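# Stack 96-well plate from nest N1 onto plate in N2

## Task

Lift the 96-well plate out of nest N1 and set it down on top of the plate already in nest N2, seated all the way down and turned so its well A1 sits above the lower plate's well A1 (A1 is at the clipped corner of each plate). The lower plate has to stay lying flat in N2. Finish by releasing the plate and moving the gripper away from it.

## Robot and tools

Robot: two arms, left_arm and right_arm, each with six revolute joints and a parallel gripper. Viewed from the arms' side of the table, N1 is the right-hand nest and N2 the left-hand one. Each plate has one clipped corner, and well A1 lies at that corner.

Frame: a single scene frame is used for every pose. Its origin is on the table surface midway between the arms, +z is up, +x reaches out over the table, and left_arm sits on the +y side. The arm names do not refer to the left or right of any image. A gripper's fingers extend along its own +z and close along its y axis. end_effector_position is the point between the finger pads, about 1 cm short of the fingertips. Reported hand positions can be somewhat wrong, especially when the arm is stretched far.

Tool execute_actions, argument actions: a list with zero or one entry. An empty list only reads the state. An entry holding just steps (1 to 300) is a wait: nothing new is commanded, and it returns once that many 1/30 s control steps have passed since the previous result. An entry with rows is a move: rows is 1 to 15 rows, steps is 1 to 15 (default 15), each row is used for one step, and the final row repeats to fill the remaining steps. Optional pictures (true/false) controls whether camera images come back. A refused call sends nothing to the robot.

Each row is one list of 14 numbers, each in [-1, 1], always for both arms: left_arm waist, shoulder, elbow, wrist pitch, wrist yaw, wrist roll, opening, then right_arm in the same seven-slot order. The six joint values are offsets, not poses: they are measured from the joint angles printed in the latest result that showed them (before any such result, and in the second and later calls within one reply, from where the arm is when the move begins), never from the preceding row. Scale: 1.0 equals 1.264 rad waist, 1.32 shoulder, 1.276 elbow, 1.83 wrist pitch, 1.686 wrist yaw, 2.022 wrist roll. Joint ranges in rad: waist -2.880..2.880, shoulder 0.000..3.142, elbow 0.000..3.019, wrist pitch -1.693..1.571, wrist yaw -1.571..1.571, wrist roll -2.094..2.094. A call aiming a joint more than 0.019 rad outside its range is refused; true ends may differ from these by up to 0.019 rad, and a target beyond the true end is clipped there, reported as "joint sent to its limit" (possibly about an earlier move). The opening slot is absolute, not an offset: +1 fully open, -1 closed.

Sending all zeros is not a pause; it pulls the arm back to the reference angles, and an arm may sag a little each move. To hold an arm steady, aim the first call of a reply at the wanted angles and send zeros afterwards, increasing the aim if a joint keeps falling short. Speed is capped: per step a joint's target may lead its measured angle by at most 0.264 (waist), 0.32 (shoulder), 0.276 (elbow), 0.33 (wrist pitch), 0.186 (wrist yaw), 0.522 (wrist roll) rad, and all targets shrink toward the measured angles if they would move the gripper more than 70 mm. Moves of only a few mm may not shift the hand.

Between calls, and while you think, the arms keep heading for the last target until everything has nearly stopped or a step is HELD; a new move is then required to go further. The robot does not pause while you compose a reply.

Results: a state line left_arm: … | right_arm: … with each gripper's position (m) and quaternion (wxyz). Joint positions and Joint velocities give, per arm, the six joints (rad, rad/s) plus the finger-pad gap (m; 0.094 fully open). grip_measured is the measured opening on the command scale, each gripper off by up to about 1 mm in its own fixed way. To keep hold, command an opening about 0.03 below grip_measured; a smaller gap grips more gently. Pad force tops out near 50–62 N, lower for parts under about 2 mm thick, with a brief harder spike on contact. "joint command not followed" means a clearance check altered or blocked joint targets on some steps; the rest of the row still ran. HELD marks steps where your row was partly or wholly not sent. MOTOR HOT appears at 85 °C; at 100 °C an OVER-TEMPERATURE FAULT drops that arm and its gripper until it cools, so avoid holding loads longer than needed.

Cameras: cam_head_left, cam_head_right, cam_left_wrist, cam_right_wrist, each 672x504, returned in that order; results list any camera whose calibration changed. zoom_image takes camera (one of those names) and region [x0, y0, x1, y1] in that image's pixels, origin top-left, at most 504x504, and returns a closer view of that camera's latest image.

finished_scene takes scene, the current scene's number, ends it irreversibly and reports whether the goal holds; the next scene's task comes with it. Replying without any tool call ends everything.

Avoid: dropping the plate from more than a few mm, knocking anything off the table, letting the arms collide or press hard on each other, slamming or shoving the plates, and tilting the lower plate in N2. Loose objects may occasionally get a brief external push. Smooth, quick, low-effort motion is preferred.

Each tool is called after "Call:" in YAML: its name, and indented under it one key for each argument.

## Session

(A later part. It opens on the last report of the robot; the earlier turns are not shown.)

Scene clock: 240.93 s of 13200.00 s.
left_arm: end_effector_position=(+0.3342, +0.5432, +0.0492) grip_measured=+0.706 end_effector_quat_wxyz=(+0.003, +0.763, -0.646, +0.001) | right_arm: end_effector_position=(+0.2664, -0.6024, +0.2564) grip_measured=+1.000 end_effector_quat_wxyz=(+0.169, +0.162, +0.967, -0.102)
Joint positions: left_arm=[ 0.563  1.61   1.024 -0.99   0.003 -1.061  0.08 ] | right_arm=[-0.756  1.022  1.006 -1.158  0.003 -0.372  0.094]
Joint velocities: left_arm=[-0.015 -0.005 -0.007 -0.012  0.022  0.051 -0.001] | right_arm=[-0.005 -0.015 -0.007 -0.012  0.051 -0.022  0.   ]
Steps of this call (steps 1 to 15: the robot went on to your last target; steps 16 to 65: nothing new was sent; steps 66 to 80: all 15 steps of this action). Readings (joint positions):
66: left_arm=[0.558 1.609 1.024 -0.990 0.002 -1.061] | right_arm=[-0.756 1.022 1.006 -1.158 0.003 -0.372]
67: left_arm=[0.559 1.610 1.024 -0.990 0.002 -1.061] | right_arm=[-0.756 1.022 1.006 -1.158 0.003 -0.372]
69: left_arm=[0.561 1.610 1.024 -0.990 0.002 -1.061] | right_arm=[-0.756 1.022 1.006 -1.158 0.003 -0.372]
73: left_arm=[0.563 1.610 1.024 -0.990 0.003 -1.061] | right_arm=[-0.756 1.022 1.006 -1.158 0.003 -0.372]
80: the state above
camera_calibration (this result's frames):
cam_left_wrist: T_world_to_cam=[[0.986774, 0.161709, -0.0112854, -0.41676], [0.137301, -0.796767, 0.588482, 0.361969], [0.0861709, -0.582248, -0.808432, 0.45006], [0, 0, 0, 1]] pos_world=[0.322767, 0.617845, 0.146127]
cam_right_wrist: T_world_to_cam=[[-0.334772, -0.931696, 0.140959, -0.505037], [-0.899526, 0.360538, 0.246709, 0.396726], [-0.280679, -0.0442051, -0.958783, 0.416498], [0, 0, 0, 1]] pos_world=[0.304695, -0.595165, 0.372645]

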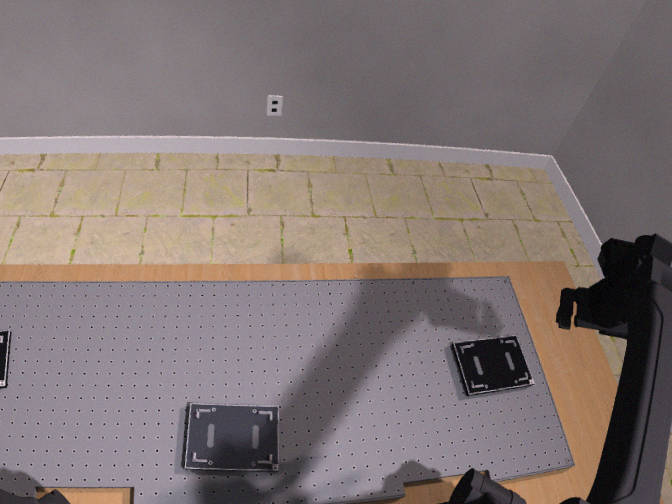

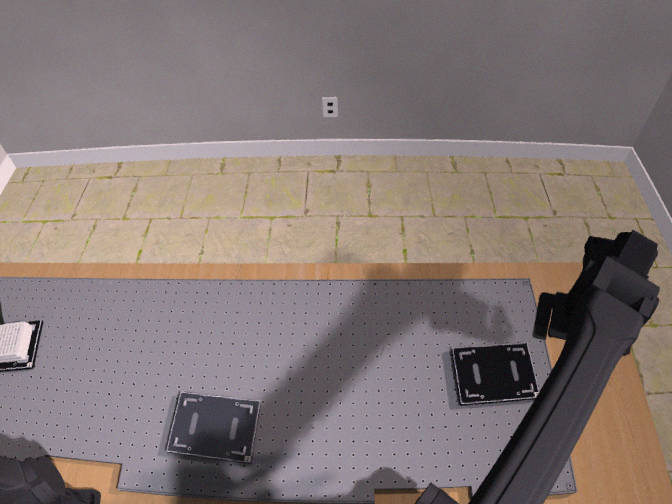

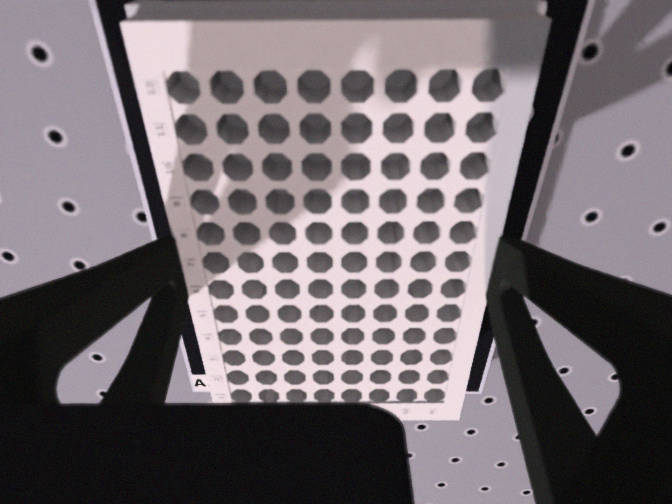

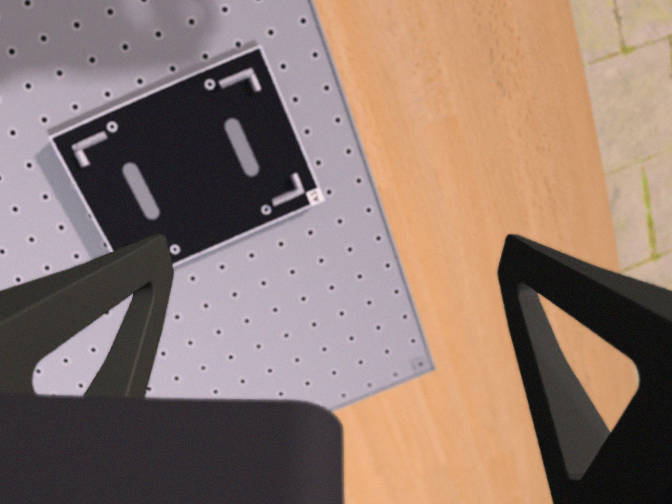

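Call:
execute_actions:
  actions:
    - {"rows":[[0,0,0,0,0,0,0.72,0,0,0,0,0,0,1],[0,0,0,0,0,0,0.76,0,0,0,0,0,0,1],[0,0,0,0,0,0,0.85,0,0,0,0,0,0,1],[0,0,0,0,0,0,1,0,0,0,0,0,0,1]],"steps":15}

Call:
execute_actions:
  actions:
    - {"rows":[[0,-0.03,0,-0.01,0,0,1,0,0,0,0,0,0,1],[0,-0.05,0,-0.03,0,0,1,0,0,0,0,0,0,1],[0,-0.07,0,-0.05,0,0,1,0,0,0,0,0,0,1],[0,-0.09,0,-0.065,0,0,1,0,0,0,0,0,0,1],[0.04,-0.11,0,-0.08,0,0.03,1,0,0,0,0,0,0,1]],"steps":15}
  pictures: false

Call:
execute_actions:
  actions:
    - {"steps":15}

Scene clock: 246.57 s of 13200.00 s.
left_arm: end_effector_position=(+0.3342, +0.5432, +0.0492) grip_measured=+0.998 end_effector_quat_wxyz=(+0.003, +0.763, -0.646, +0.001) | right_arm: end_effector_position=(+0.2664, -0.6024, +0.2564) grip_measured=+1.000 end_effector_quat_wxyz=(+0.169, +0.162, +0.967, -0.102)
Joint positions: left_arm=[ 0.563  1.61   1.024 -0.99   0.003 -1.061  0.094] | right_arm=[-0.756  1.022  1.006 -1.158  0.003 -0.372  0.094]
Joint velocities: left_arm=[ 0.005 -0.005  0.017 -0.002  0.022  0.007 -0.   ] | right_arm=[ 0.005  0.005  0.002 -0.007 -0.051 -0.022  0.   ]
Steps of this call (steps 1 to 15: the robot went on to your last target; steps 16 to 90: nothing new was sent; then 2.13 s passed at rest; steps 91 to 105: all 15 steps of this action). Readings (joint positions):
91: left_arm=[0.563 1.610 1.024 -0.990 0.003 -1.061] | right_arm=[-0.756 1.022 1.006 -1.158 0.003 -0.372]
92: left_arm=[0.563 1.610 1.024 -0.990 0.003 -1.061] | right_arm=[-0.756 1.022 1.006 -1.158 0.003 -0.372]
94: left_arm=[0.563 1.610 1.024 -0.990 0.003 -1.061] | right_arm=[-0.756 1.022 1.006 -1.158 0.003 -0.372]
98: left_arm=[0.563 1.610 1.024 -0.990 0.003 -1.061] | right_arm=[-0.756 1.022 1.006 -1.158 0.003 -0.372]
105: the state above
camera_calibration (this result's frames):
cam_left_wrist: T_world_to_cam=[[0.986776, 0.161708, -0.0110985, -0.416801], [0.137163, -0.796591, 0.588752, 0.36186], [0.0863647, -0.582489, -0.808238, 0.450083], [0, 0, 0, 1]] pos_world=[0.322785, 0.617823, 0.146102]
cam_right_wrist: T_world_to_cam=[[-0.334772, -0.931696, 0.140959, -0.505037], [-0.899526, 0.360538, 0.246709, 0.396726], [-0.280679, -0.0442051, -0.958783, 0.416498], [0, 0, 0, 1]] pos_world=[0.304695, -0.595165, 0.372645]

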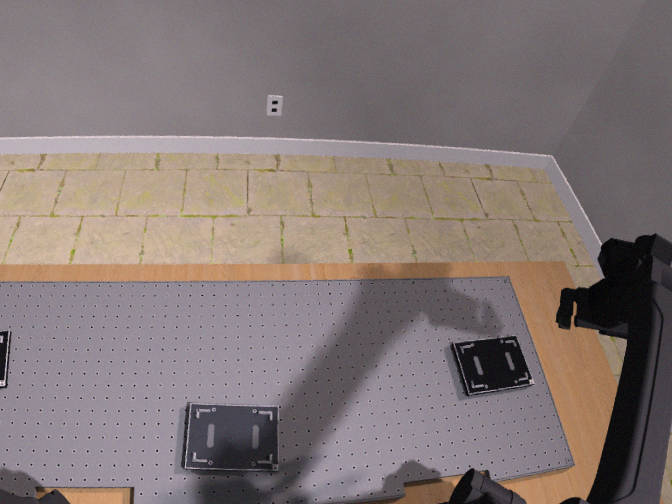

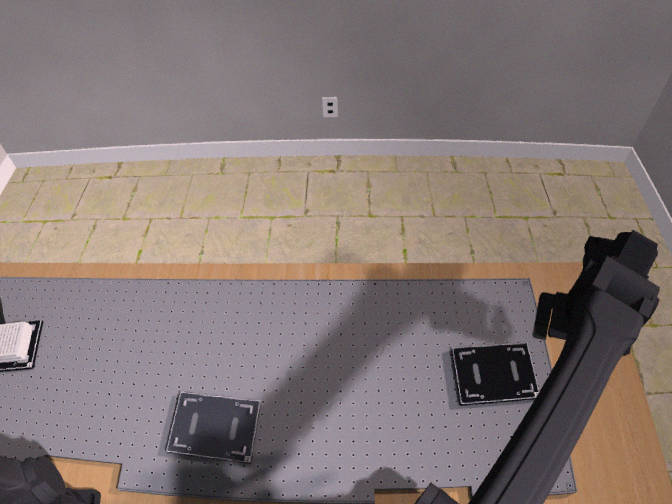

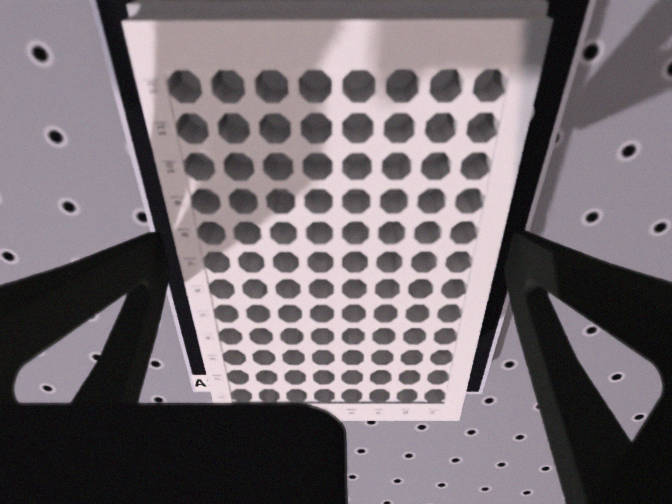

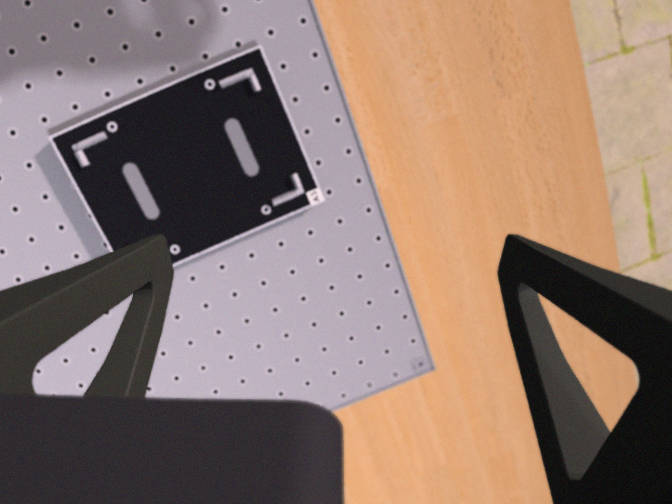

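Scene clock: 247.07 s of 13200.00 s.
left_arm: end_effector_position=(+0.3002, +0.5431, +0.1106) grip_measured=+0.999 end_effector_quat_wxyz=(-0.009, +0.767, -0.642, +0.003) | right_arm: end_effector_position=(+0.2664, -0.6024, +0.2564) grip_measured=+1.000 end_effector_quat_wxyz=(+0.169, +0.162, +0.967, -0.102)
Joint positions: left_arm=[ 0.617  1.448  1.021 -1.124  0.004 -1.02   0.094] | right_arm=[-0.756  1.022  1.006 -1.158  0.003 -0.372  0.094]
Joint velocities: left_arm=[-0.015  0.034 -0.012 -0.002  0.022 -0.007 -0.   ] | right_arm=[ 0.005 -0.005 -0.002 -0.002 -0.051 -0.037  0.   ]
Steps of this call (steps 1 to 15: all 15 steps of this action). Readings (joint positions):
1: left_arm=[0.563 1.608 1.024 -0.991 0.003 -1.061] | right_arm=[-0.756 1.022 1.006 -1.158 0.003 -0.372]
2: left_arm=[0.563 1.604 1.024 -1.000 0.003 -1.061] | right_arm=[-0.756 1.022 1.006 -1.158 0.003 -0.372]
4: left_arm=[0.563 1.581 1.023 -1.043 0.003 -1.061] | right_arm=[-0.756 1.022 1.006 -1.158 0.003 -0.372]
8: left_arm=[0.591 1.488 1.021 -1.116 0.004 -1.035] | right_arm=[-0.756 1.022 1.006 -1.158 0.003 -0.372]
15: the state above

Scene clock: 247.57 s of 13200.00 s.
left_arm: end_effector_position=(+0.3001, +0.5431, +0.1101) grip_measured=+0.999 end_effector_quat_wxyz=(-0.009, +0.766, -0.643, +0.003) | right_arm: end_effector_position=(+0.2664, -0.6024, +0.2564) grip_measured=+1.000 end_effector_quat_wxyz=(+0.169, +0.162, +0.967, -0.102)
Joint positions: left_arm=[ 0.617  1.45   1.021 -1.124  0.004 -1.016  0.094] | right_arm=[-0.756  1.022  1.006 -1.158  0.003 -0.372  0.094]
Joint velocities: left_arm=[-0.005 -0.024  0.002 -0.007 -0.051  0.051  0.001] | right_arm=[-0.005 -0.024  0.007 -0.002 -0.037 -0.007  0.   ]
Steps of this call (steps 1 to 15: the robot went on to your last target). Readings (joint positions):
1: left_arm=[0.617 1.449 1.021 -1.124 0.004 -1.019] | right_arm=[-0.756 1.022 1.006 -1.158 0.003 -0.372]
2: left_arm=[0.617 1.449 1.021 -1.124 0.004 -1.018] | right_arm=[-0.756 1.022 1.006 -1.158 0.003 -0.372]
4: left_arm=[0.617 1.450 1.021 -1.124 0.004 -1.018] | right_arm=[-0.756 1.022 1.006 -1.158 0.003 -0.372]
8: left_arm=[0.617 1.450 1.021 -1.124 0.004 -1.016] | right_arm=[-0.756 1.022 1.006 -1.158 0.003 -0.372]
15: the state above
All arms were judged still, so your last target was given up. Only a new action makes them travel on or press farther. Fingers that are still opening or closing keep moving.
camera_calibration (this result's frames):
cam_left_wrist: T_world_to_cam=[[0.985338, 0.17037, 0.00911094, -0.389001], [0.133694, -0.80419, 0.579141, 0.33685], [0.105995, -0.569431, -0.815177, 0.489921], [0, 0, 0, 1]] pos_world=[0.286334, 0.616142, 0.207833]
cam_right_wrist: T_world_to_cam=[[-0.334772, -0.931696, 0.140959, -0.505037], [-0.899526, 0.360538, 0.246709, 0.396726], [-0.280679, -0.0442051, -0.958783, 0.416498], [0, 0, 0, 1]] pos_world=[0.304695, -0.595165, 0.372645]

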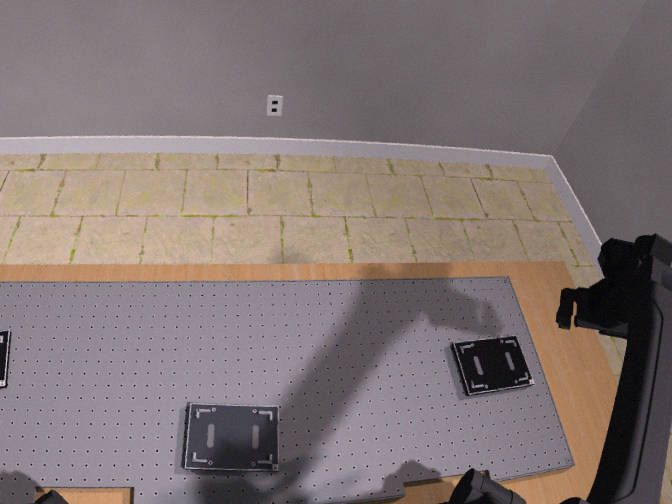

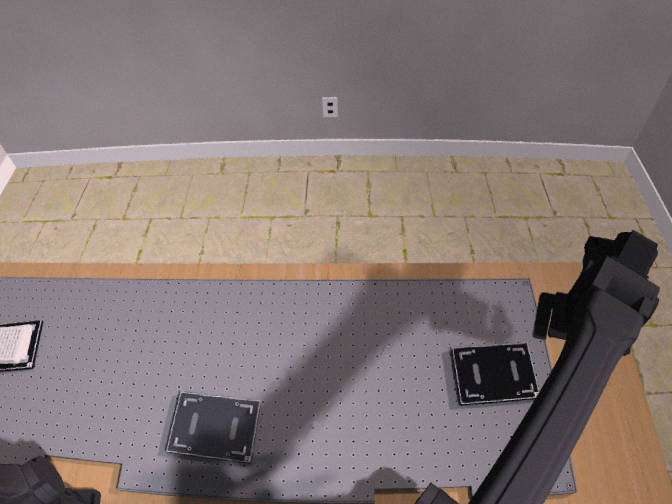

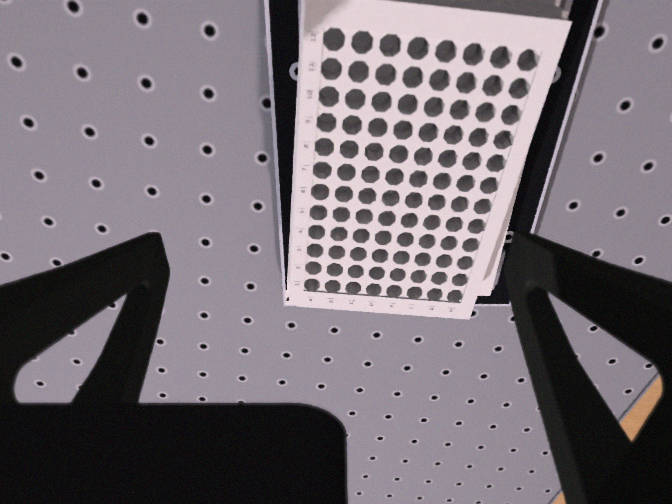

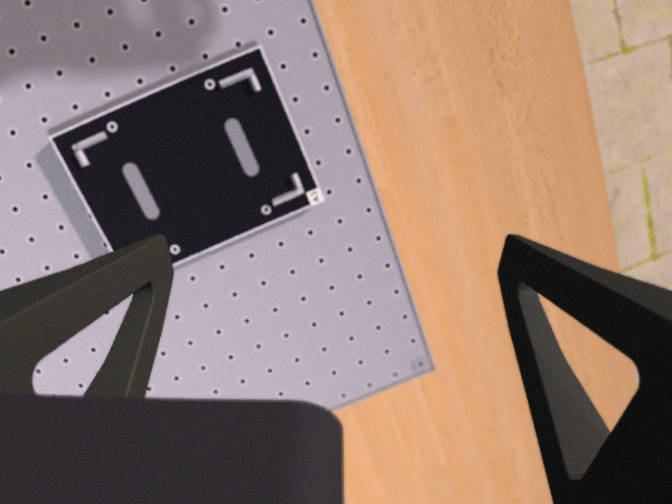

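Call:
execute_actions:
  actions:
    - {"rows":[[-0.03,0,0,0.03,0,0.028,1,0,0,0,0,0,0,1],[-0.05,0.015,0,0.059,0,0.028,1,0,0,0,0,0,0,1],[-0.05,0.025,0,0.059,0,0.028,1,0,0,0,0,0,0,1],[-0.05,0.035,0,0.059,0,0.028,1,0,0,0,0,0,0,1],[-0.05,0.045,0,0.059,0,0.028,1,0,0,0,0,0,0,1],[-0.05,0.055,0,0.059,0,0.028,1,0,0,0,0,0,0,1],[-0.05,0.065,0,0.059,0,0.028,1,0,0,0,0,0,0,1],[-0.05,0.075,0,0.059,0,0.028,1,0,0,0,0,0,0,1],[-0.05,0.082,0,0.059,0,0.028,1,0,0,0,0,0,0,1],[-0.05,0.088,0,0.059,0,0.028,1,0,0,0,0,0,0,1]],"steps":15}
  pictures: false

Call:
execute_actions:
  actions:
    - {"steps":10}

Scene clock: 266.30 s of 13200.00 s.
left_arm: end_effector_position=(+0.3310, +0.5326, +0.0643) grip_measured=+0.999 end_effector_quat_wxyz=(+0.005, +0.730, -0.684, +0.001) | right_arm: end_effector_position=(+0.2664, -0.6024, +0.2564) grip_measured=+1.000 end_effector_quat_wxyz=(+0.169, +0.162, +0.967, -0.102)
Joint positions: left_arm=[ 0.548  1.568  1.02  -1.031  0.004 -0.976  0.094] | right_arm=[-0.756  1.022  1.006 -1.158  0.003 -0.372  0.094]
Joint velocities: left_arm=[-0.005 -0.005  0.012 -0.002 -0.022 -0.051  0.   ] | right_arm=[-0.005 -0.005 -0.012 -0.007 -0.037  0.007  0.   ]
Steps of this call (steps 1 to 90: nothing new was sent; then 15.23 s passed at rest; steps 91 to 105: all 15 steps of this action). Readings (joint positions):
91: left_arm=[0.614 1.450 1.021 -1.117 0.004 -1.009] | right_arm=[-0.756 1.022 1.006 -1.158 0.003 -0.372]
92: left_arm=[0.608 1.450 1.020 -1.096 0.004 -1.003] | right_arm=[-0.756 1.022 1.006 -1.158 0.003 -0.372]
94: left_arm=[0.585 1.455 1.020 -1.052 0.004 -0.993] | right_arm=[-0.756 1.022 1.006 -1.158 0.003 -0.372]
98: left_arm=[0.549 1.495 1.020 -1.032 0.004 -0.981] | right_arm=[-0.756 1.022 1.006 -1.158 0.003 -0.372]
105: the state above

Scene clock: 266.63 s of 13200.00 s.
left_arm: end_effector_position=(+0.3312, +0.5328, +0.0643) grip_measured=+0.999 end_effector_quat_wxyz=(+0.004, +0.729, -0.684, +0.001) | right_arm: end_effector_position=(+0.2664, -0.6024, +0.2564) grip_measured=+1.000 end_effector_quat_wxyz=(+0.169, +0.162, +0.967, -0.102)
Joint positions: left_arm=[ 0.548  1.568  1.02  -1.03   0.004 -0.975  0.094] | right_arm=[-0.756  1.022  1.006 -1.158  0.003 -0.372  0.094]
Joint velocities: left_arm=[-0.024  0.015 -0.002  0.002  0.007 -0.051 -0.001] | right_arm=[-0.005 -0.005  0.002  0.002 -0.022 -0.007  0.   ]
Steps of this call (steps 1 to 10: the robot went on to your last target). Readings (joint positions):
1: left_arm=[0.548 1.568 1.020 -1.031 0.004 -0.976] | right_arm=[-0.756 1.022 1.006 -1.158 0.003 -0.372]
2: left_arm=[0.548 1.568 1.020 -1.031 0.004 -0.975] | right_arm=[-0.756 1.022 1.006 -1.158 0.003 -0.372]
4: left_arm=[0.548 1.568 1.020 -1.030 0.004 -0.975] | right_arm=[-0.756 1.022 1.006 -1.158 0.003 -0.372]
8: left_arm=[0.548 1.568 1.020 -1.030 0.004 -0.975] | right_arm=[-0.756 1.022 1.006 -1.158 0.003 -0.372]
10: the state above
camera_calibration (this result's frames):
cam_left_wrist: T_world_to_cam=[[0.998041, 0.0612772, -0.0125917, -0.362117], [0.0568801, -0.805105, 0.590398, 0.376191], [0.0260403, -0.589958, -0.807014, 0.48035], [0, 0, 0, 1]] pos_world=[0.327501, 0.608449, 0.160986]
cam_right_wrist: T_world_to_cam=[[-0.334772, -0.931696, 0.140959, -0.505037], [-0.899526, 0.360538, 0.246709, 0.396726], [-0.280679, -0.0442051, -0.958783, 0.416498], [0, 0, 0, 1]] pos_world=[0.304695, -0.595165, 0.372645]

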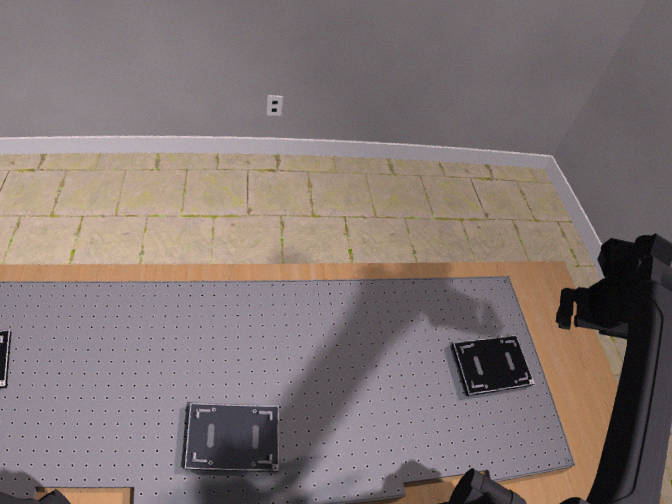

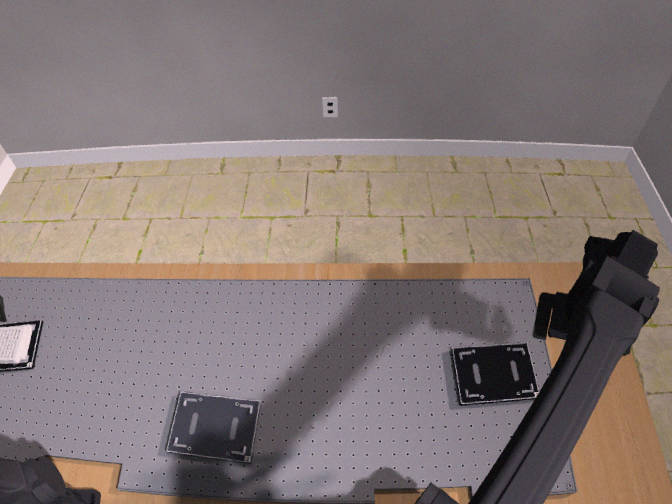

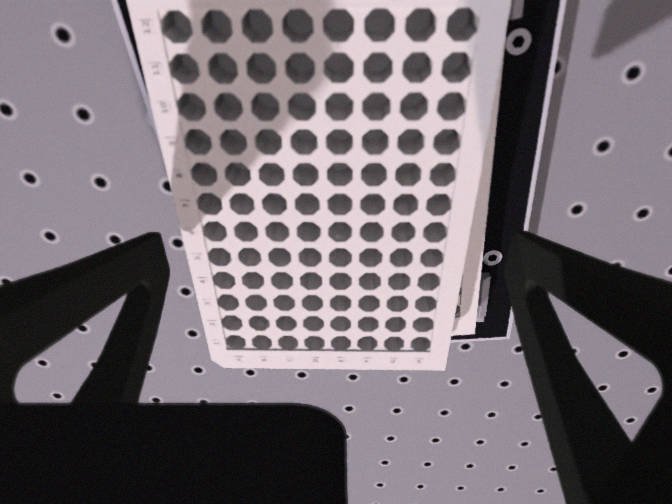

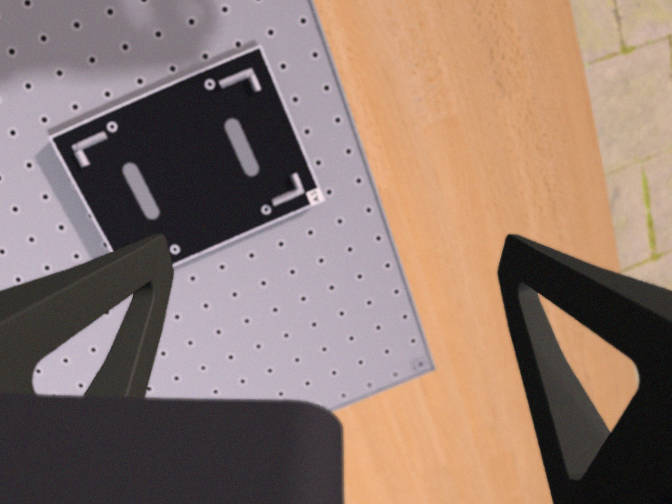

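Call:
execute_actions:
  actions:
    - {"rows":[[0.02,0,0,0.02,0,0.019,1,0,0,0,0,0,0,1],[0.033,0,0,0.022,0,0.019,1,0,0,0,0,0,0,1]],"steps":15}

Scene clock: 275.83 s of 13200.00 s.
left_arm: end_effector_position=(+0.3249, +0.5505, +0.0643) grip_measured=+0.999 end_effector_quat_wxyz=(-0.008, +0.736, -0.677, +0.003) | right_arm: end_effector_position=(+0.2664, -0.6024, +0.2564) grip_measured=+1.000 end_effector_quat_wxyz=(+0.169, +0.162, +0.967, -0.102)
Joint positions: left_arm=[ 0.591  1.568  1.02  -1.005  0.004 -0.952  0.094] | right_arm=[-0.756  1.022  1.006 -1.158  0.003 -0.372  0.094]
Joint velocities: left_arm=[-0.005  0.005 -0.002 -0.012  0.051  0.022 -0.001] | right_arm=[-0.005 -0.015 -0.002  0.007 -0.007  0.037  0.   ]
Steps of this call (steps 1 to 15: the robot went on to your last target; steps 16 to 90: nothing new was sent; then 5.70 s passed at rest; steps 91 to 105: all 15 steps of this action). Readings (joint positions):
91: left_arm=[0.549 1.568 1.020 -1.026 0.004 -0.971] | right_arm=[-0.756 1.022 1.006 -1.158 0.003 -0.372]
92: left_arm=[0.553 1.568 1.020 -1.019 0.004 -0.967] | right_arm=[-0.756 1.022 1.006 -1.158 0.003 -0.372]
94: left_arm=[0.566 1.568 1.020 -1.009 0.004 -0.961] | right_arm=[-0.756 1.022 1.006 -1.158 0.003 -0.372]
98: left_arm=[0.589 1.568 1.020 -1.005 0.004 -0.956] | right_arm=[-0.756 1.022 1.006 -1.158 0.003 -0.372]
105: the state above
camera_calibration (this result's frames):
cam_left_wrist: T_world_to_cam=[[0.996643, 0.0814772, 0.00806092, -0.36887], [0.0618047, -0.813251, 0.578621, 0.394453], [0.0537, -0.576181, -0.815556, 0.474971], [0, 0, 0, 1]] pos_world=[0.317747, 0.624512, 0.1621]
cam_right_wrist: T_world_to_cam=[[-0.334772, -0.931696, 0.140959, -0.505037], [-0.899526, 0.360538, 0.246709, 0.396726], [-0.280679, -0.0442051, -0.958783, 0.416498], [0, 0, 0, 1]] pos_world=[0.304695, -0.595165, 0.372645]

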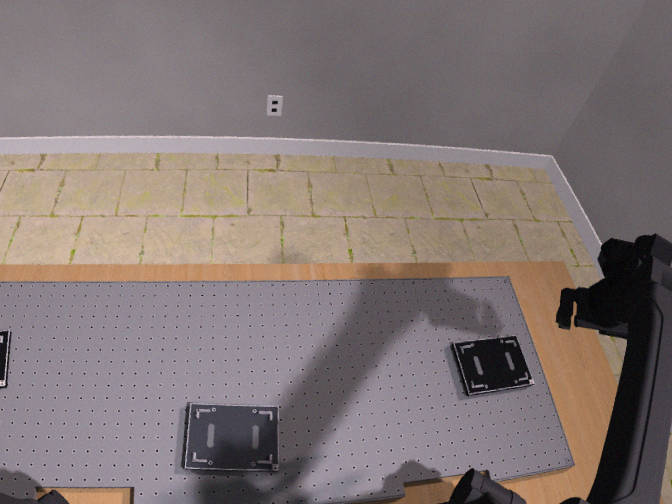

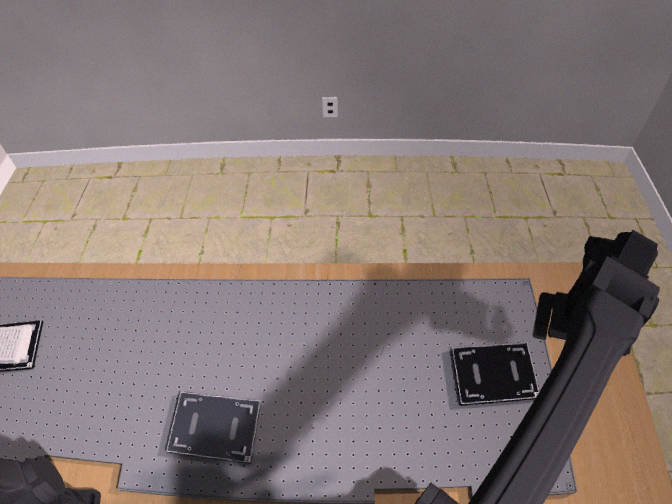

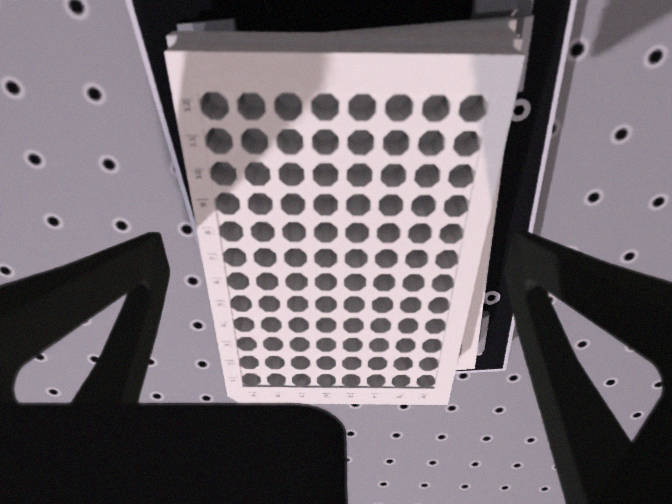

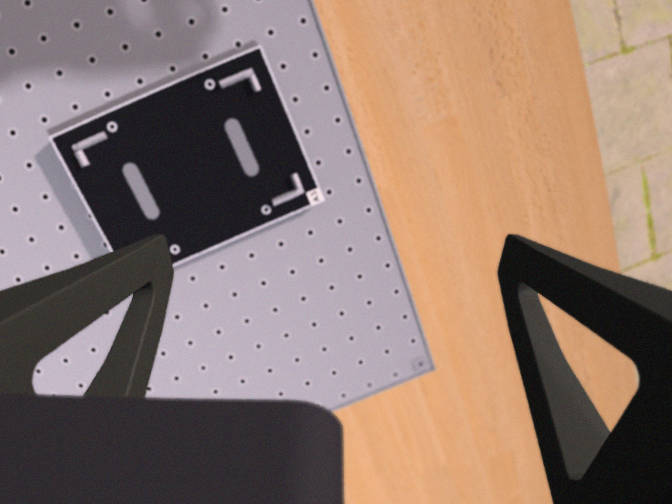

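Call:
execute_actions:
  actions:
    - {"rows":[[0,0.02,0,0.0175,0,0.008,1,0,0,0,0,0,0,1],[0,0.034,0,0.0175,0,0.008,1,0,0,0,0,0,0,1]],"steps":15}

Scene clock: 280.47 s of 13200.00 s.
left_arm: end_effector_position=(+0.3262, +0.5515, +0.0507) grip_measured=+0.999 end_effector_quat_wxyz=(+0.000, +0.736, -0.677, +0.002) | right_arm: end_effector_position=(+0.2664, -0.6024, +0.2564) grip_measured=+1.000 end_effector_quat_wxyz=(+0.169, +0.162, +0.967, -0.102)
Joint positions: left_arm=[ 0.59   1.603  1.02  -0.988  0.004 -0.952  0.094] | right_arm=[-0.756  1.022  1.006 -1.158  0.003 -0.372  0.094]
Joint velocities: left_arm=[-0.005  0.005  0.012 -0.022 -0.007  0.007  0.   ] | right_arm=[-0.005 -0.015 -0.022 -0.002  0.037 -0.022  0.   ]
Steps of this call (steps 1 to 15: the robot went on to your last target; steps 16 to 90: nothing new was sent; then 1.13 s passed at rest; steps 91 to 105: all 15 steps of this action). Readings (joint positions):
91: left_arm=[0.591 1.569 1.020 -1.002 0.004 -0.952] | right_arm=[-0.756 1.022 1.006 -1.158 0.003 -0.372]
92: left_arm=[0.591 1.572 1.020 -0.997 0.004 -0.952] | right_arm=[-0.756 1.022 1.006 -1.158 0.003 -0.372]
94: left_arm=[0.591 1.581 1.020 -0.990 0.004 -0.952] | right_arm=[-0.756 1.022 1.006 -1.158 0.003 -0.372]
98: left_arm=[0.591 1.600 1.020 -0.988 0.004 -0.952] | right_arm=[-0.756 1.022 1.006 -1.158 0.003 -0.372]
105: the state above
camera_calibration (this result's frames):
cam_left_wrist: T_world_to_cam=[[0.996748, 0.080347, -0.00620927, -0.368857], [0.0686856, -0.806724, 0.586923, 0.396741], [0.0421484, -0.585441, -0.809619, 0.472891], [0, 0, 0, 1]] pos_world=[0.320476, 0.626546, 0.147714]
cam_right_wrist: T_world_to_cam=[[-0.334772, -0.931696, 0.140959, -0.505037], [-0.899526, 0.360538, 0.246709, 0.396726], [-0.280679, -0.0442051, -0.958783, 0.416498], [0, 0, 0, 1]] pos_world=[0.304695, -0.595165, 0.372645]

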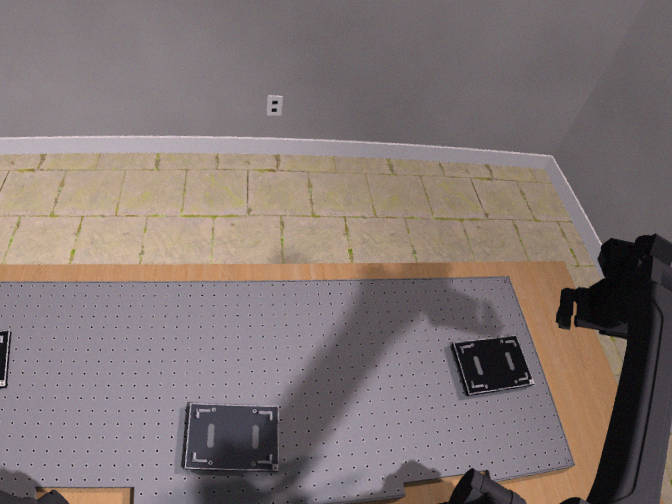

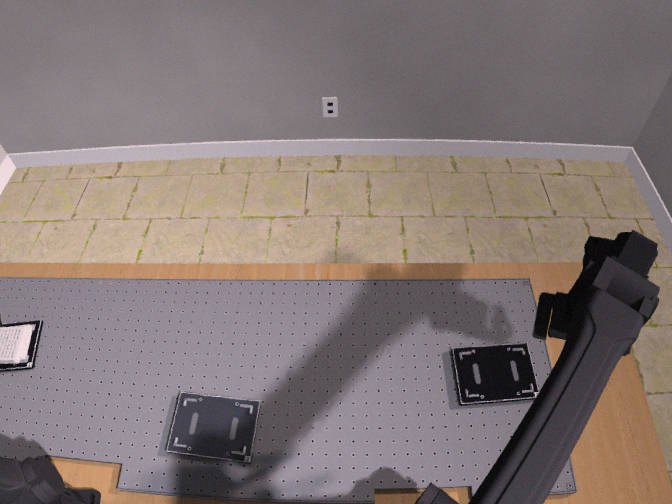

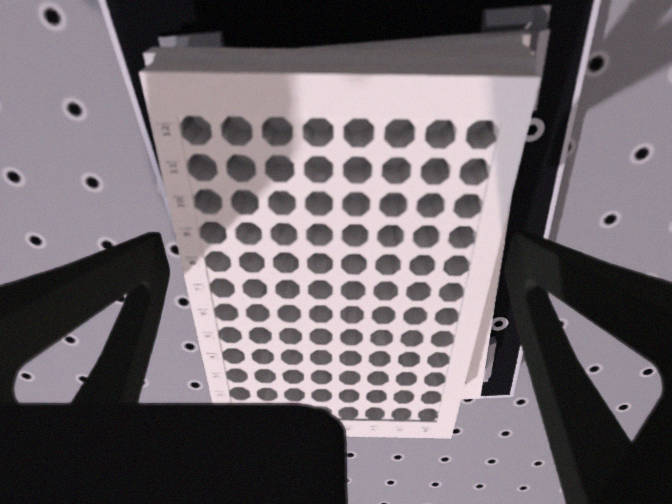

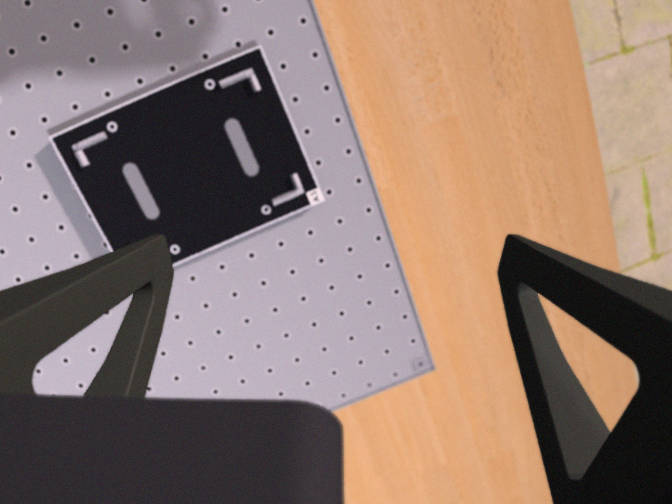

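Call:
execute_actions:
  actions:
    - {"rows":[[0,0,0,0,0,0,0.85,0,0,0,0,0,0,1],[0,0,0,0,0,0,0.78,0,0,0,0,0,0,1],[0,0,0,0,0,0,0.74,0,0,0,0,0,0,1],[0,0,0,0,0,0,0.71,0,0,0,0,0,0,1],[0,0,0,0,0,0,0.69,0,0,0,0,0,0,1],[0,0,0,0,0,0,0.67,0,0,0,0,0,0,1]],"steps":15}
  pictures: false

Call:
execute_actions:
  actions:
    - {"rows":[[0,0,0.03,0,0,0,0.67,0,0,0,0,0,0,1],[0,0,0.05,0,0,0,0.67,0,0,0,0,0,0,1]],"steps":15}
  pictures: false

Scene clock: 289.40 s of 13200.00 s.
left_arm: end_effector_position=(+0.3261, +0.5516, +0.0507) grip_measured=+0.699 end_effector_quat_wxyz=(+0.000, +0.736, -0.677, +0.002) | right_arm: end_effector_position=(+0.2664, -0.6024, +0.2564) grip_measured=+1.000 end_effector_quat_wxyz=(+0.169, +0.162, +0.967, -0.102)
Joint positions: left_arm=[ 0.591  1.603  1.02  -0.988  0.004 -0.952  0.08 ] | right_arm=[-0.756  1.022  1.006 -1.158  0.003 -0.372  0.094]
Joint velocities: left_arm=[-0.015  0.005 -0.002 -0.012 -0.037 -0.051  0.   ] | right_arm=[-0.005 -0.005 -0.012  0.002  0.007  0.007  0.   ]
Steps of this call (steps 1 to 15: the robot went on to your last target; steps 16 to 90: nothing new was sent; then 5.43 s passed at rest; steps 91 to 105: all 15 steps of this action). Readings (joint positions):
91: left_arm=[0.591 1.603 1.020 -0.988 0.004 -0.952] | right_arm=[-0.756 1.022 1.006 -1.158 0.003 -0.372]
92: left_arm=[0.590 1.603 1.020 -0.988 0.004 -0.952] | right_arm=[-0.756 1.022 1.006 -1.158 0.003 -0.372]
94: left_arm=[0.591 1.603 1.020 -0.988 0.004 -0.952] | right_arm=[-0.756 1.022 1.006 -1.158 0.003 -0.372]
98: left_arm=[0.590 1.603 1.020 -0.988 0.004 -0.952] | right_arm=[-0.756 1.022 1.006 -1.158 0.003 -0.372]
105: the state above

Scene clock: 289.90 s of 13200.00 s.
left_arm: end_effector_position=(+0.3323, +0.5566, +0.0563) grip_measured=+0.699 end_effector_quat_wxyz=(-0.008, +0.736, -0.677, +0.003) | right_arm: end_effector_position=(+0.2664, -0.6024, +0.2564) grip_measured=+1.000 end_effector_quat_wxyz=(+0.169, +0.162, +0.967, -0.102)
Joint positions: left_arm=[ 0.59   1.603  1.037 -0.988  0.004 -0.952  0.08 ] | right_arm=[-0.756  1.022  1.006 -1.158  0.003 -0.372  0.094]
Joint velocities: left_arm=[-0.005  0.005 -0.007 -0.007  0.022 -0.037 -0.   ] | right_arm=[-0.015  0.005  0.012 -0.007 -0.007  0.007  0.   ]
Steps of this call (steps 1 to 15: all 15 steps of this action). Readings (joint positions):
1: left_arm=[0.591 1.603 1.020 -0.988 0.004 -0.952] | right_arm=[-0.756 1.022 1.006 -1.158 0.003 -0.372]
2: left_arm=[0.590 1.603 1.021 -0.988 0.004 -0.952] | right_arm=[-0.756 1.022 1.006 -1.158 0.003 -0.372]
4: left_arm=[0.591 1.603 1.026 -0.988 0.004 -0.952] | right_arm=[-0.756 1.022 1.006 -1.158 0.003 -0.372]
8: left_arm=[0.590 1.603 1.036 -0.988 0.004 -0.952] | right_arm=[-0.756 1.022 1.006 -1.158 0.003 -0.372]
15: the state above

r=.4293 → q4 −.013; waist −.018; roll −.094.

Call:
execute_actions:
  actions:
    - {"rows":[[-0.008,0,0.03,-0.015,0,-0.03,0.67,0,0,0,0,0,0,1],[-0.013,0,0.03,-0.015,0,-0.054,0.67,0,0,0,0,0,0,1],[-0.018,0,0.03,-0.015,0,-0.054,0.67,0,0,0,0,0,0,1]],"steps":15}

Call:
zoom_image:
  camera: "cam_left_wrist"
  region: [90,0,590,160]

Scene clock: 294.70 s of 13200.00 s.
left_arm: end_effector_position=(+0.3346, +0.5484, +0.0563) grip_measured=+0.699 end_effector_quat_wxyz=(-0.001, +0.760, -0.650, +0.002) | right_arm: end_effector_position=(+0.2664, -0.6024, +0.2564) grip_measured=+1.000 end_effector_quat_wxyz=(+0.169, +0.162, +0.967, -0.102)
Joint positions: left_arm=[ 0.572  1.603  1.037 -1.002  0.004 -1.042  0.08 ] | right_arm=[-0.756  1.022  1.006 -1.158  0.003 -0.372  0.094]
Joint velocities: left_arm=[-0.005 -0.015 -0.002 -0.022 -0.051 -0.11   0.   ] | right_arm=[ 0.005 -0.015 -0.002 -0.002  0.081 -0.037  0.   ]
Steps of this call (steps 1 to 15: the robot went on to your last target; steps 16 to 90: nothing new was sent; then 1.30 s passed at rest; steps 91 to 105: all 15 steps of this action). Readings (joint positions):
91: left_arm=[0.590 1.603 1.037 -0.991 0.004 -0.959] | right_arm=[-0.756 1.022 1.006 -1.158 0.003 -0.372]
92: left_arm=[0.590 1.603 1.037 -0.994 0.004 -0.975] | right_arm=[-0.756 1.022 1.006 -1.158 0.003 -0.372]
94: left_arm=[0.585 1.603 1.037 -1.000 0.004 -1.000] | right_arm=[-0.756 1.022 1.006 -1.158 0.003 -0.372]
98: left_arm=[0.574 1.603 1.037 -1.002 0.004 -1.027] | right_arm=[-0.756 1.022 1.006 -1.158 0.003 -0.372]
105: the state above
camera_calibration (this result's frames):
cam_left_wrist: T_world_to_cam=[[0.98844, 0.151572, -0.00356051, -0.413353], [0.12492, -0.800878, 0.585652, 0.36841], [0.0859171, -0.579327, -0.810555, 0.457333], [0, 0, 0, 1]] pos_world=[0.323259, 0.62265, 0.153461]
cam_right_wrist: T_world_to_cam=[[-0.334772, -0.931696, 0.140959, -0.505037], [-0.899526, 0.360538, 0.246709, 0.396726], [-0.280679, -0.0442051, -0.958783, 0.416498], [0, 0, 0, 1]] pos_world=[0.304695, -0.595165, 0.372645]

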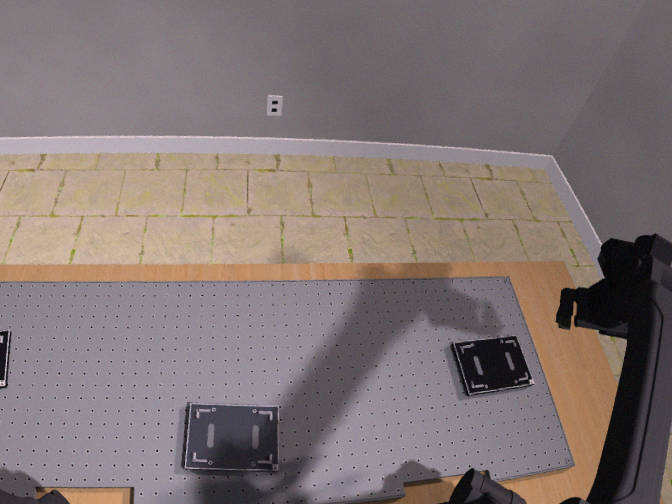

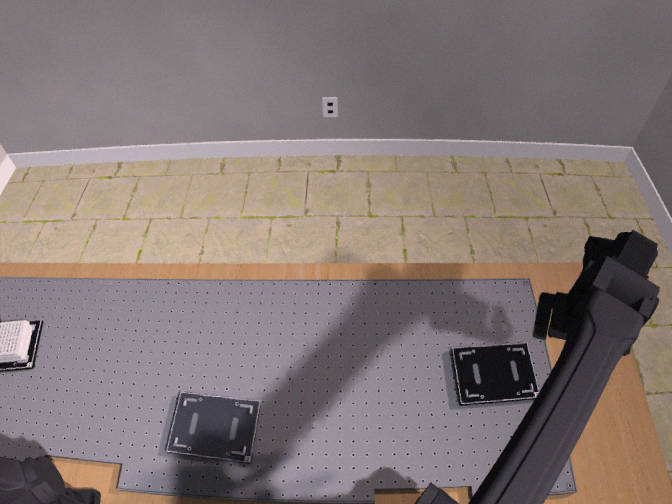

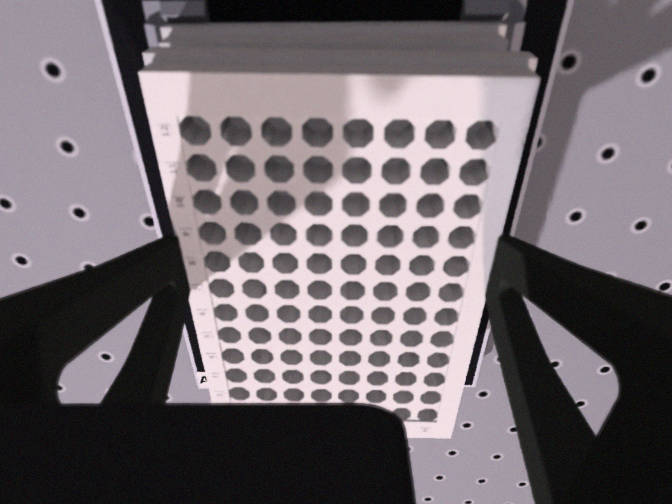

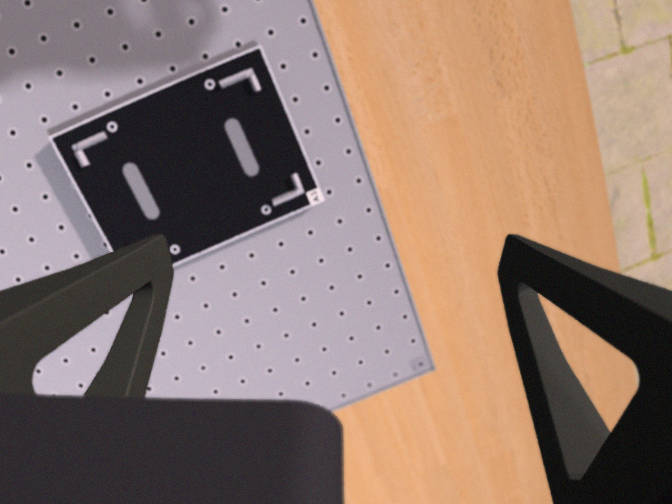

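Region (90, 0, 590, 160) of cam_left_wrist's 672x504 image, scaled by 1.008, with more detail than that image has; it fills the top 161 rows of this view, and the rest is white.

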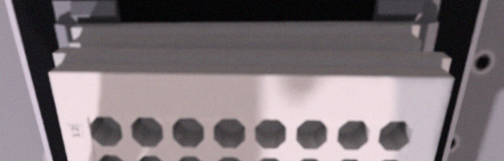

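Call:
execute_actions:
  actions:
    - {"rows":[[0.011,0,0.03,0,0,0,0.67,0,0,0,0,0,0,1]],"steps":15}

Call:
zoom_image:
  camera: "cam_left_wrist"
  region: [100,0,260,100]

Call:
zoom_image:
  camera: "cam_left_wrist"
  region: [420,0,580,100]

Scene clock: 302.77 s of 13200.00 s.
left_arm: end_effector_position=(+0.3326, +0.5507, +0.0563) grip_measured=+0.699 end_effector_quat_wxyz=(-0.001, +0.763, -0.646, +0.002) | right_arm: end_effector_position=(+0.2664, -0.6024, +0.2564) grip_measured=+1.000 end_effector_quat_wxyz=(+0.169, +0.162, +0.967, -0.102)
Joint positions: left_arm=[ 0.579  1.603  1.037 -1.002  0.004 -1.045  0.08 ] | right_arm=[-0.756  1.022  1.006 -1.158  0.003 -0.372  0.094]
Joint velocities: left_arm=[-0.005 -0.005 -0.007 -0.002 -0.007 -0.051 -0.   ] | right_arm=[ 0.005 -0.005  0.002  0.002  0.022 -0.022  0.   ]
Steps of this call (steps 1 to 15: the robot went on to your last target; steps 16 to 90: nothing new was sent; then 4.57 s passed at rest; steps 91 to 105: all 15 steps of this action). Readings (joint positions):
91: left_arm=[0.572 1.603 1.037 -1.002 0.004 -1.045] | right_arm=[-0.756 1.022 1.006 -1.158 0.003 -0.372]
92: left_arm=[0.573 1.603 1.037 -1.002 0.004 -1.045] | right_arm=[-0.756 1.022 1.006 -1.158 0.003 -0.372]
94: left_arm=[0.575 1.603 1.037 -1.002 0.004 -1.045] | right_arm=[-0.756 1.022 1.006 -1.158 0.003 -0.372]
98: left_arm=[0.579 1.603 1.037 -1.002 0.004 -1.045] | right_arm=[-0.756 1.022 1.006 -1.158 0.003 -0.372]
105: the state above
camera_calibration (this result's frames):
cam_left_wrist: T_world_to_cam=[[0.986702, 0.162498, -0.00356736, -0.417227], [0.133775, -0.799437, 0.585666, 0.366824], [0.0923175, -0.578356, -0.810544, 0.456218], [0, 0, 0, 1]] pos_world=[0.32049, 0.624908, 0.15346]
cam_right_wrist: T_world_to_cam=[[-0.334772, -0.931696, 0.140959, -0.505037], [-0.899526, 0.360538, 0.246709, 0.396726], [-0.280679, -0.0442051, -0.958783, 0.416498], [0, 0, 0, 1]] pos_world=[0.304695, -0.595165, 0.372645]

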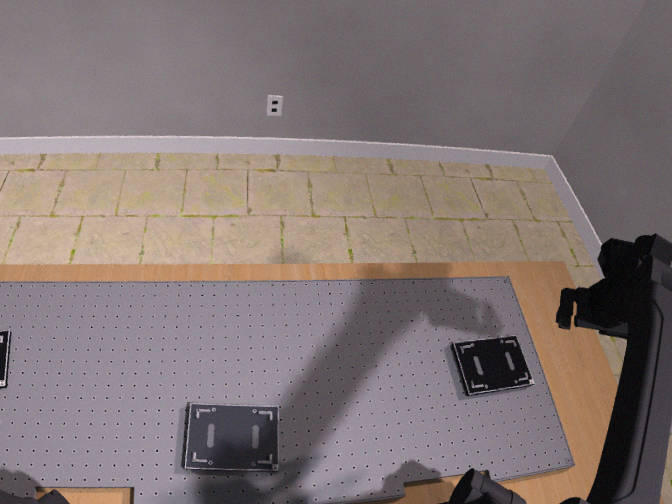

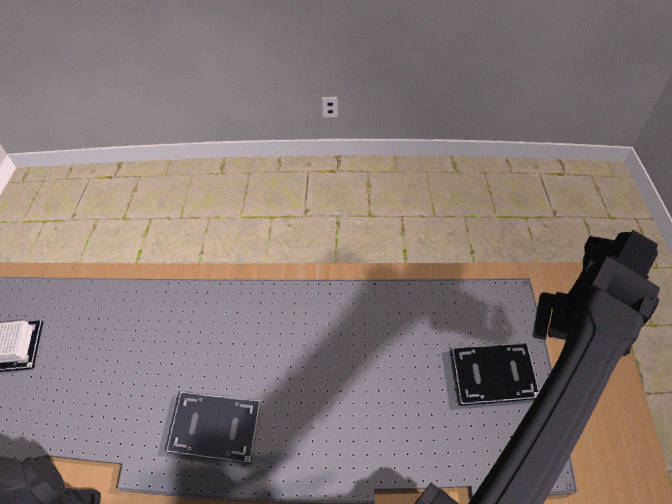

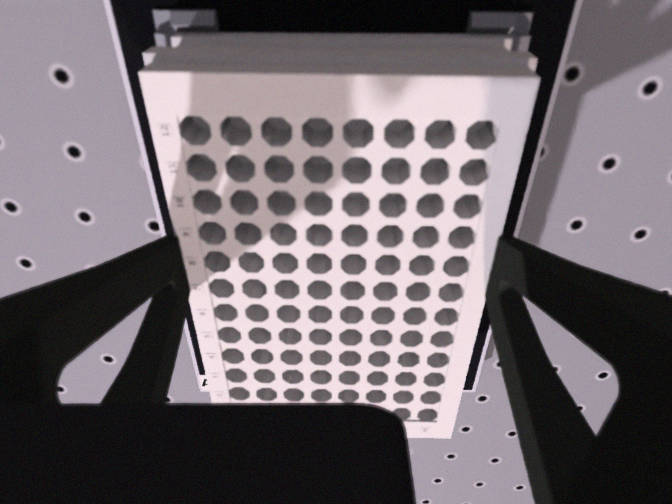

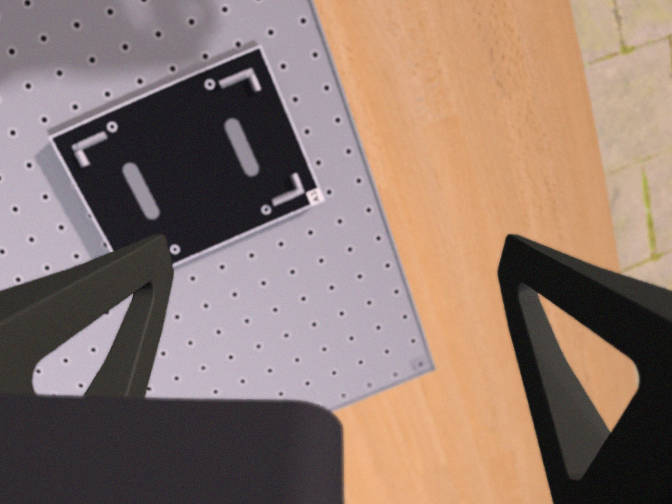

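Region (100, 0, 260, 100) of cam_left_wrist's 672x504 image, scaled by 3.150, with more detail than that image has; it fills the top 315 rows of this view, and the rest is white.

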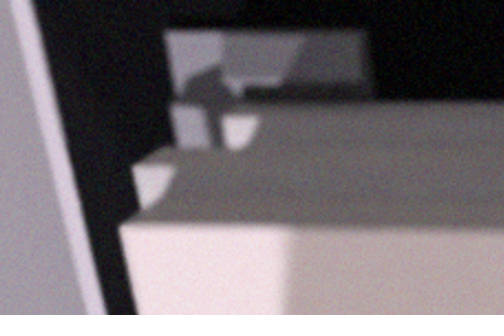

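Region (420, 0, 580, 100) of cam_left_wrist's 672x504 image, scaled by 3.150, with more detail than that image has; it fills the top 315 rows of this view, and the rest is white.

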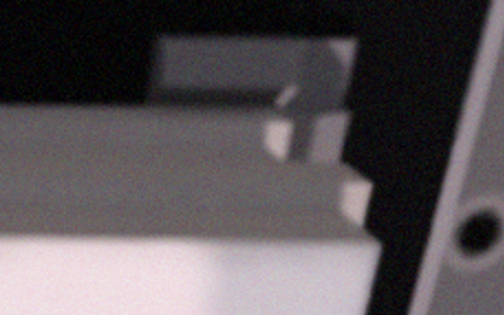

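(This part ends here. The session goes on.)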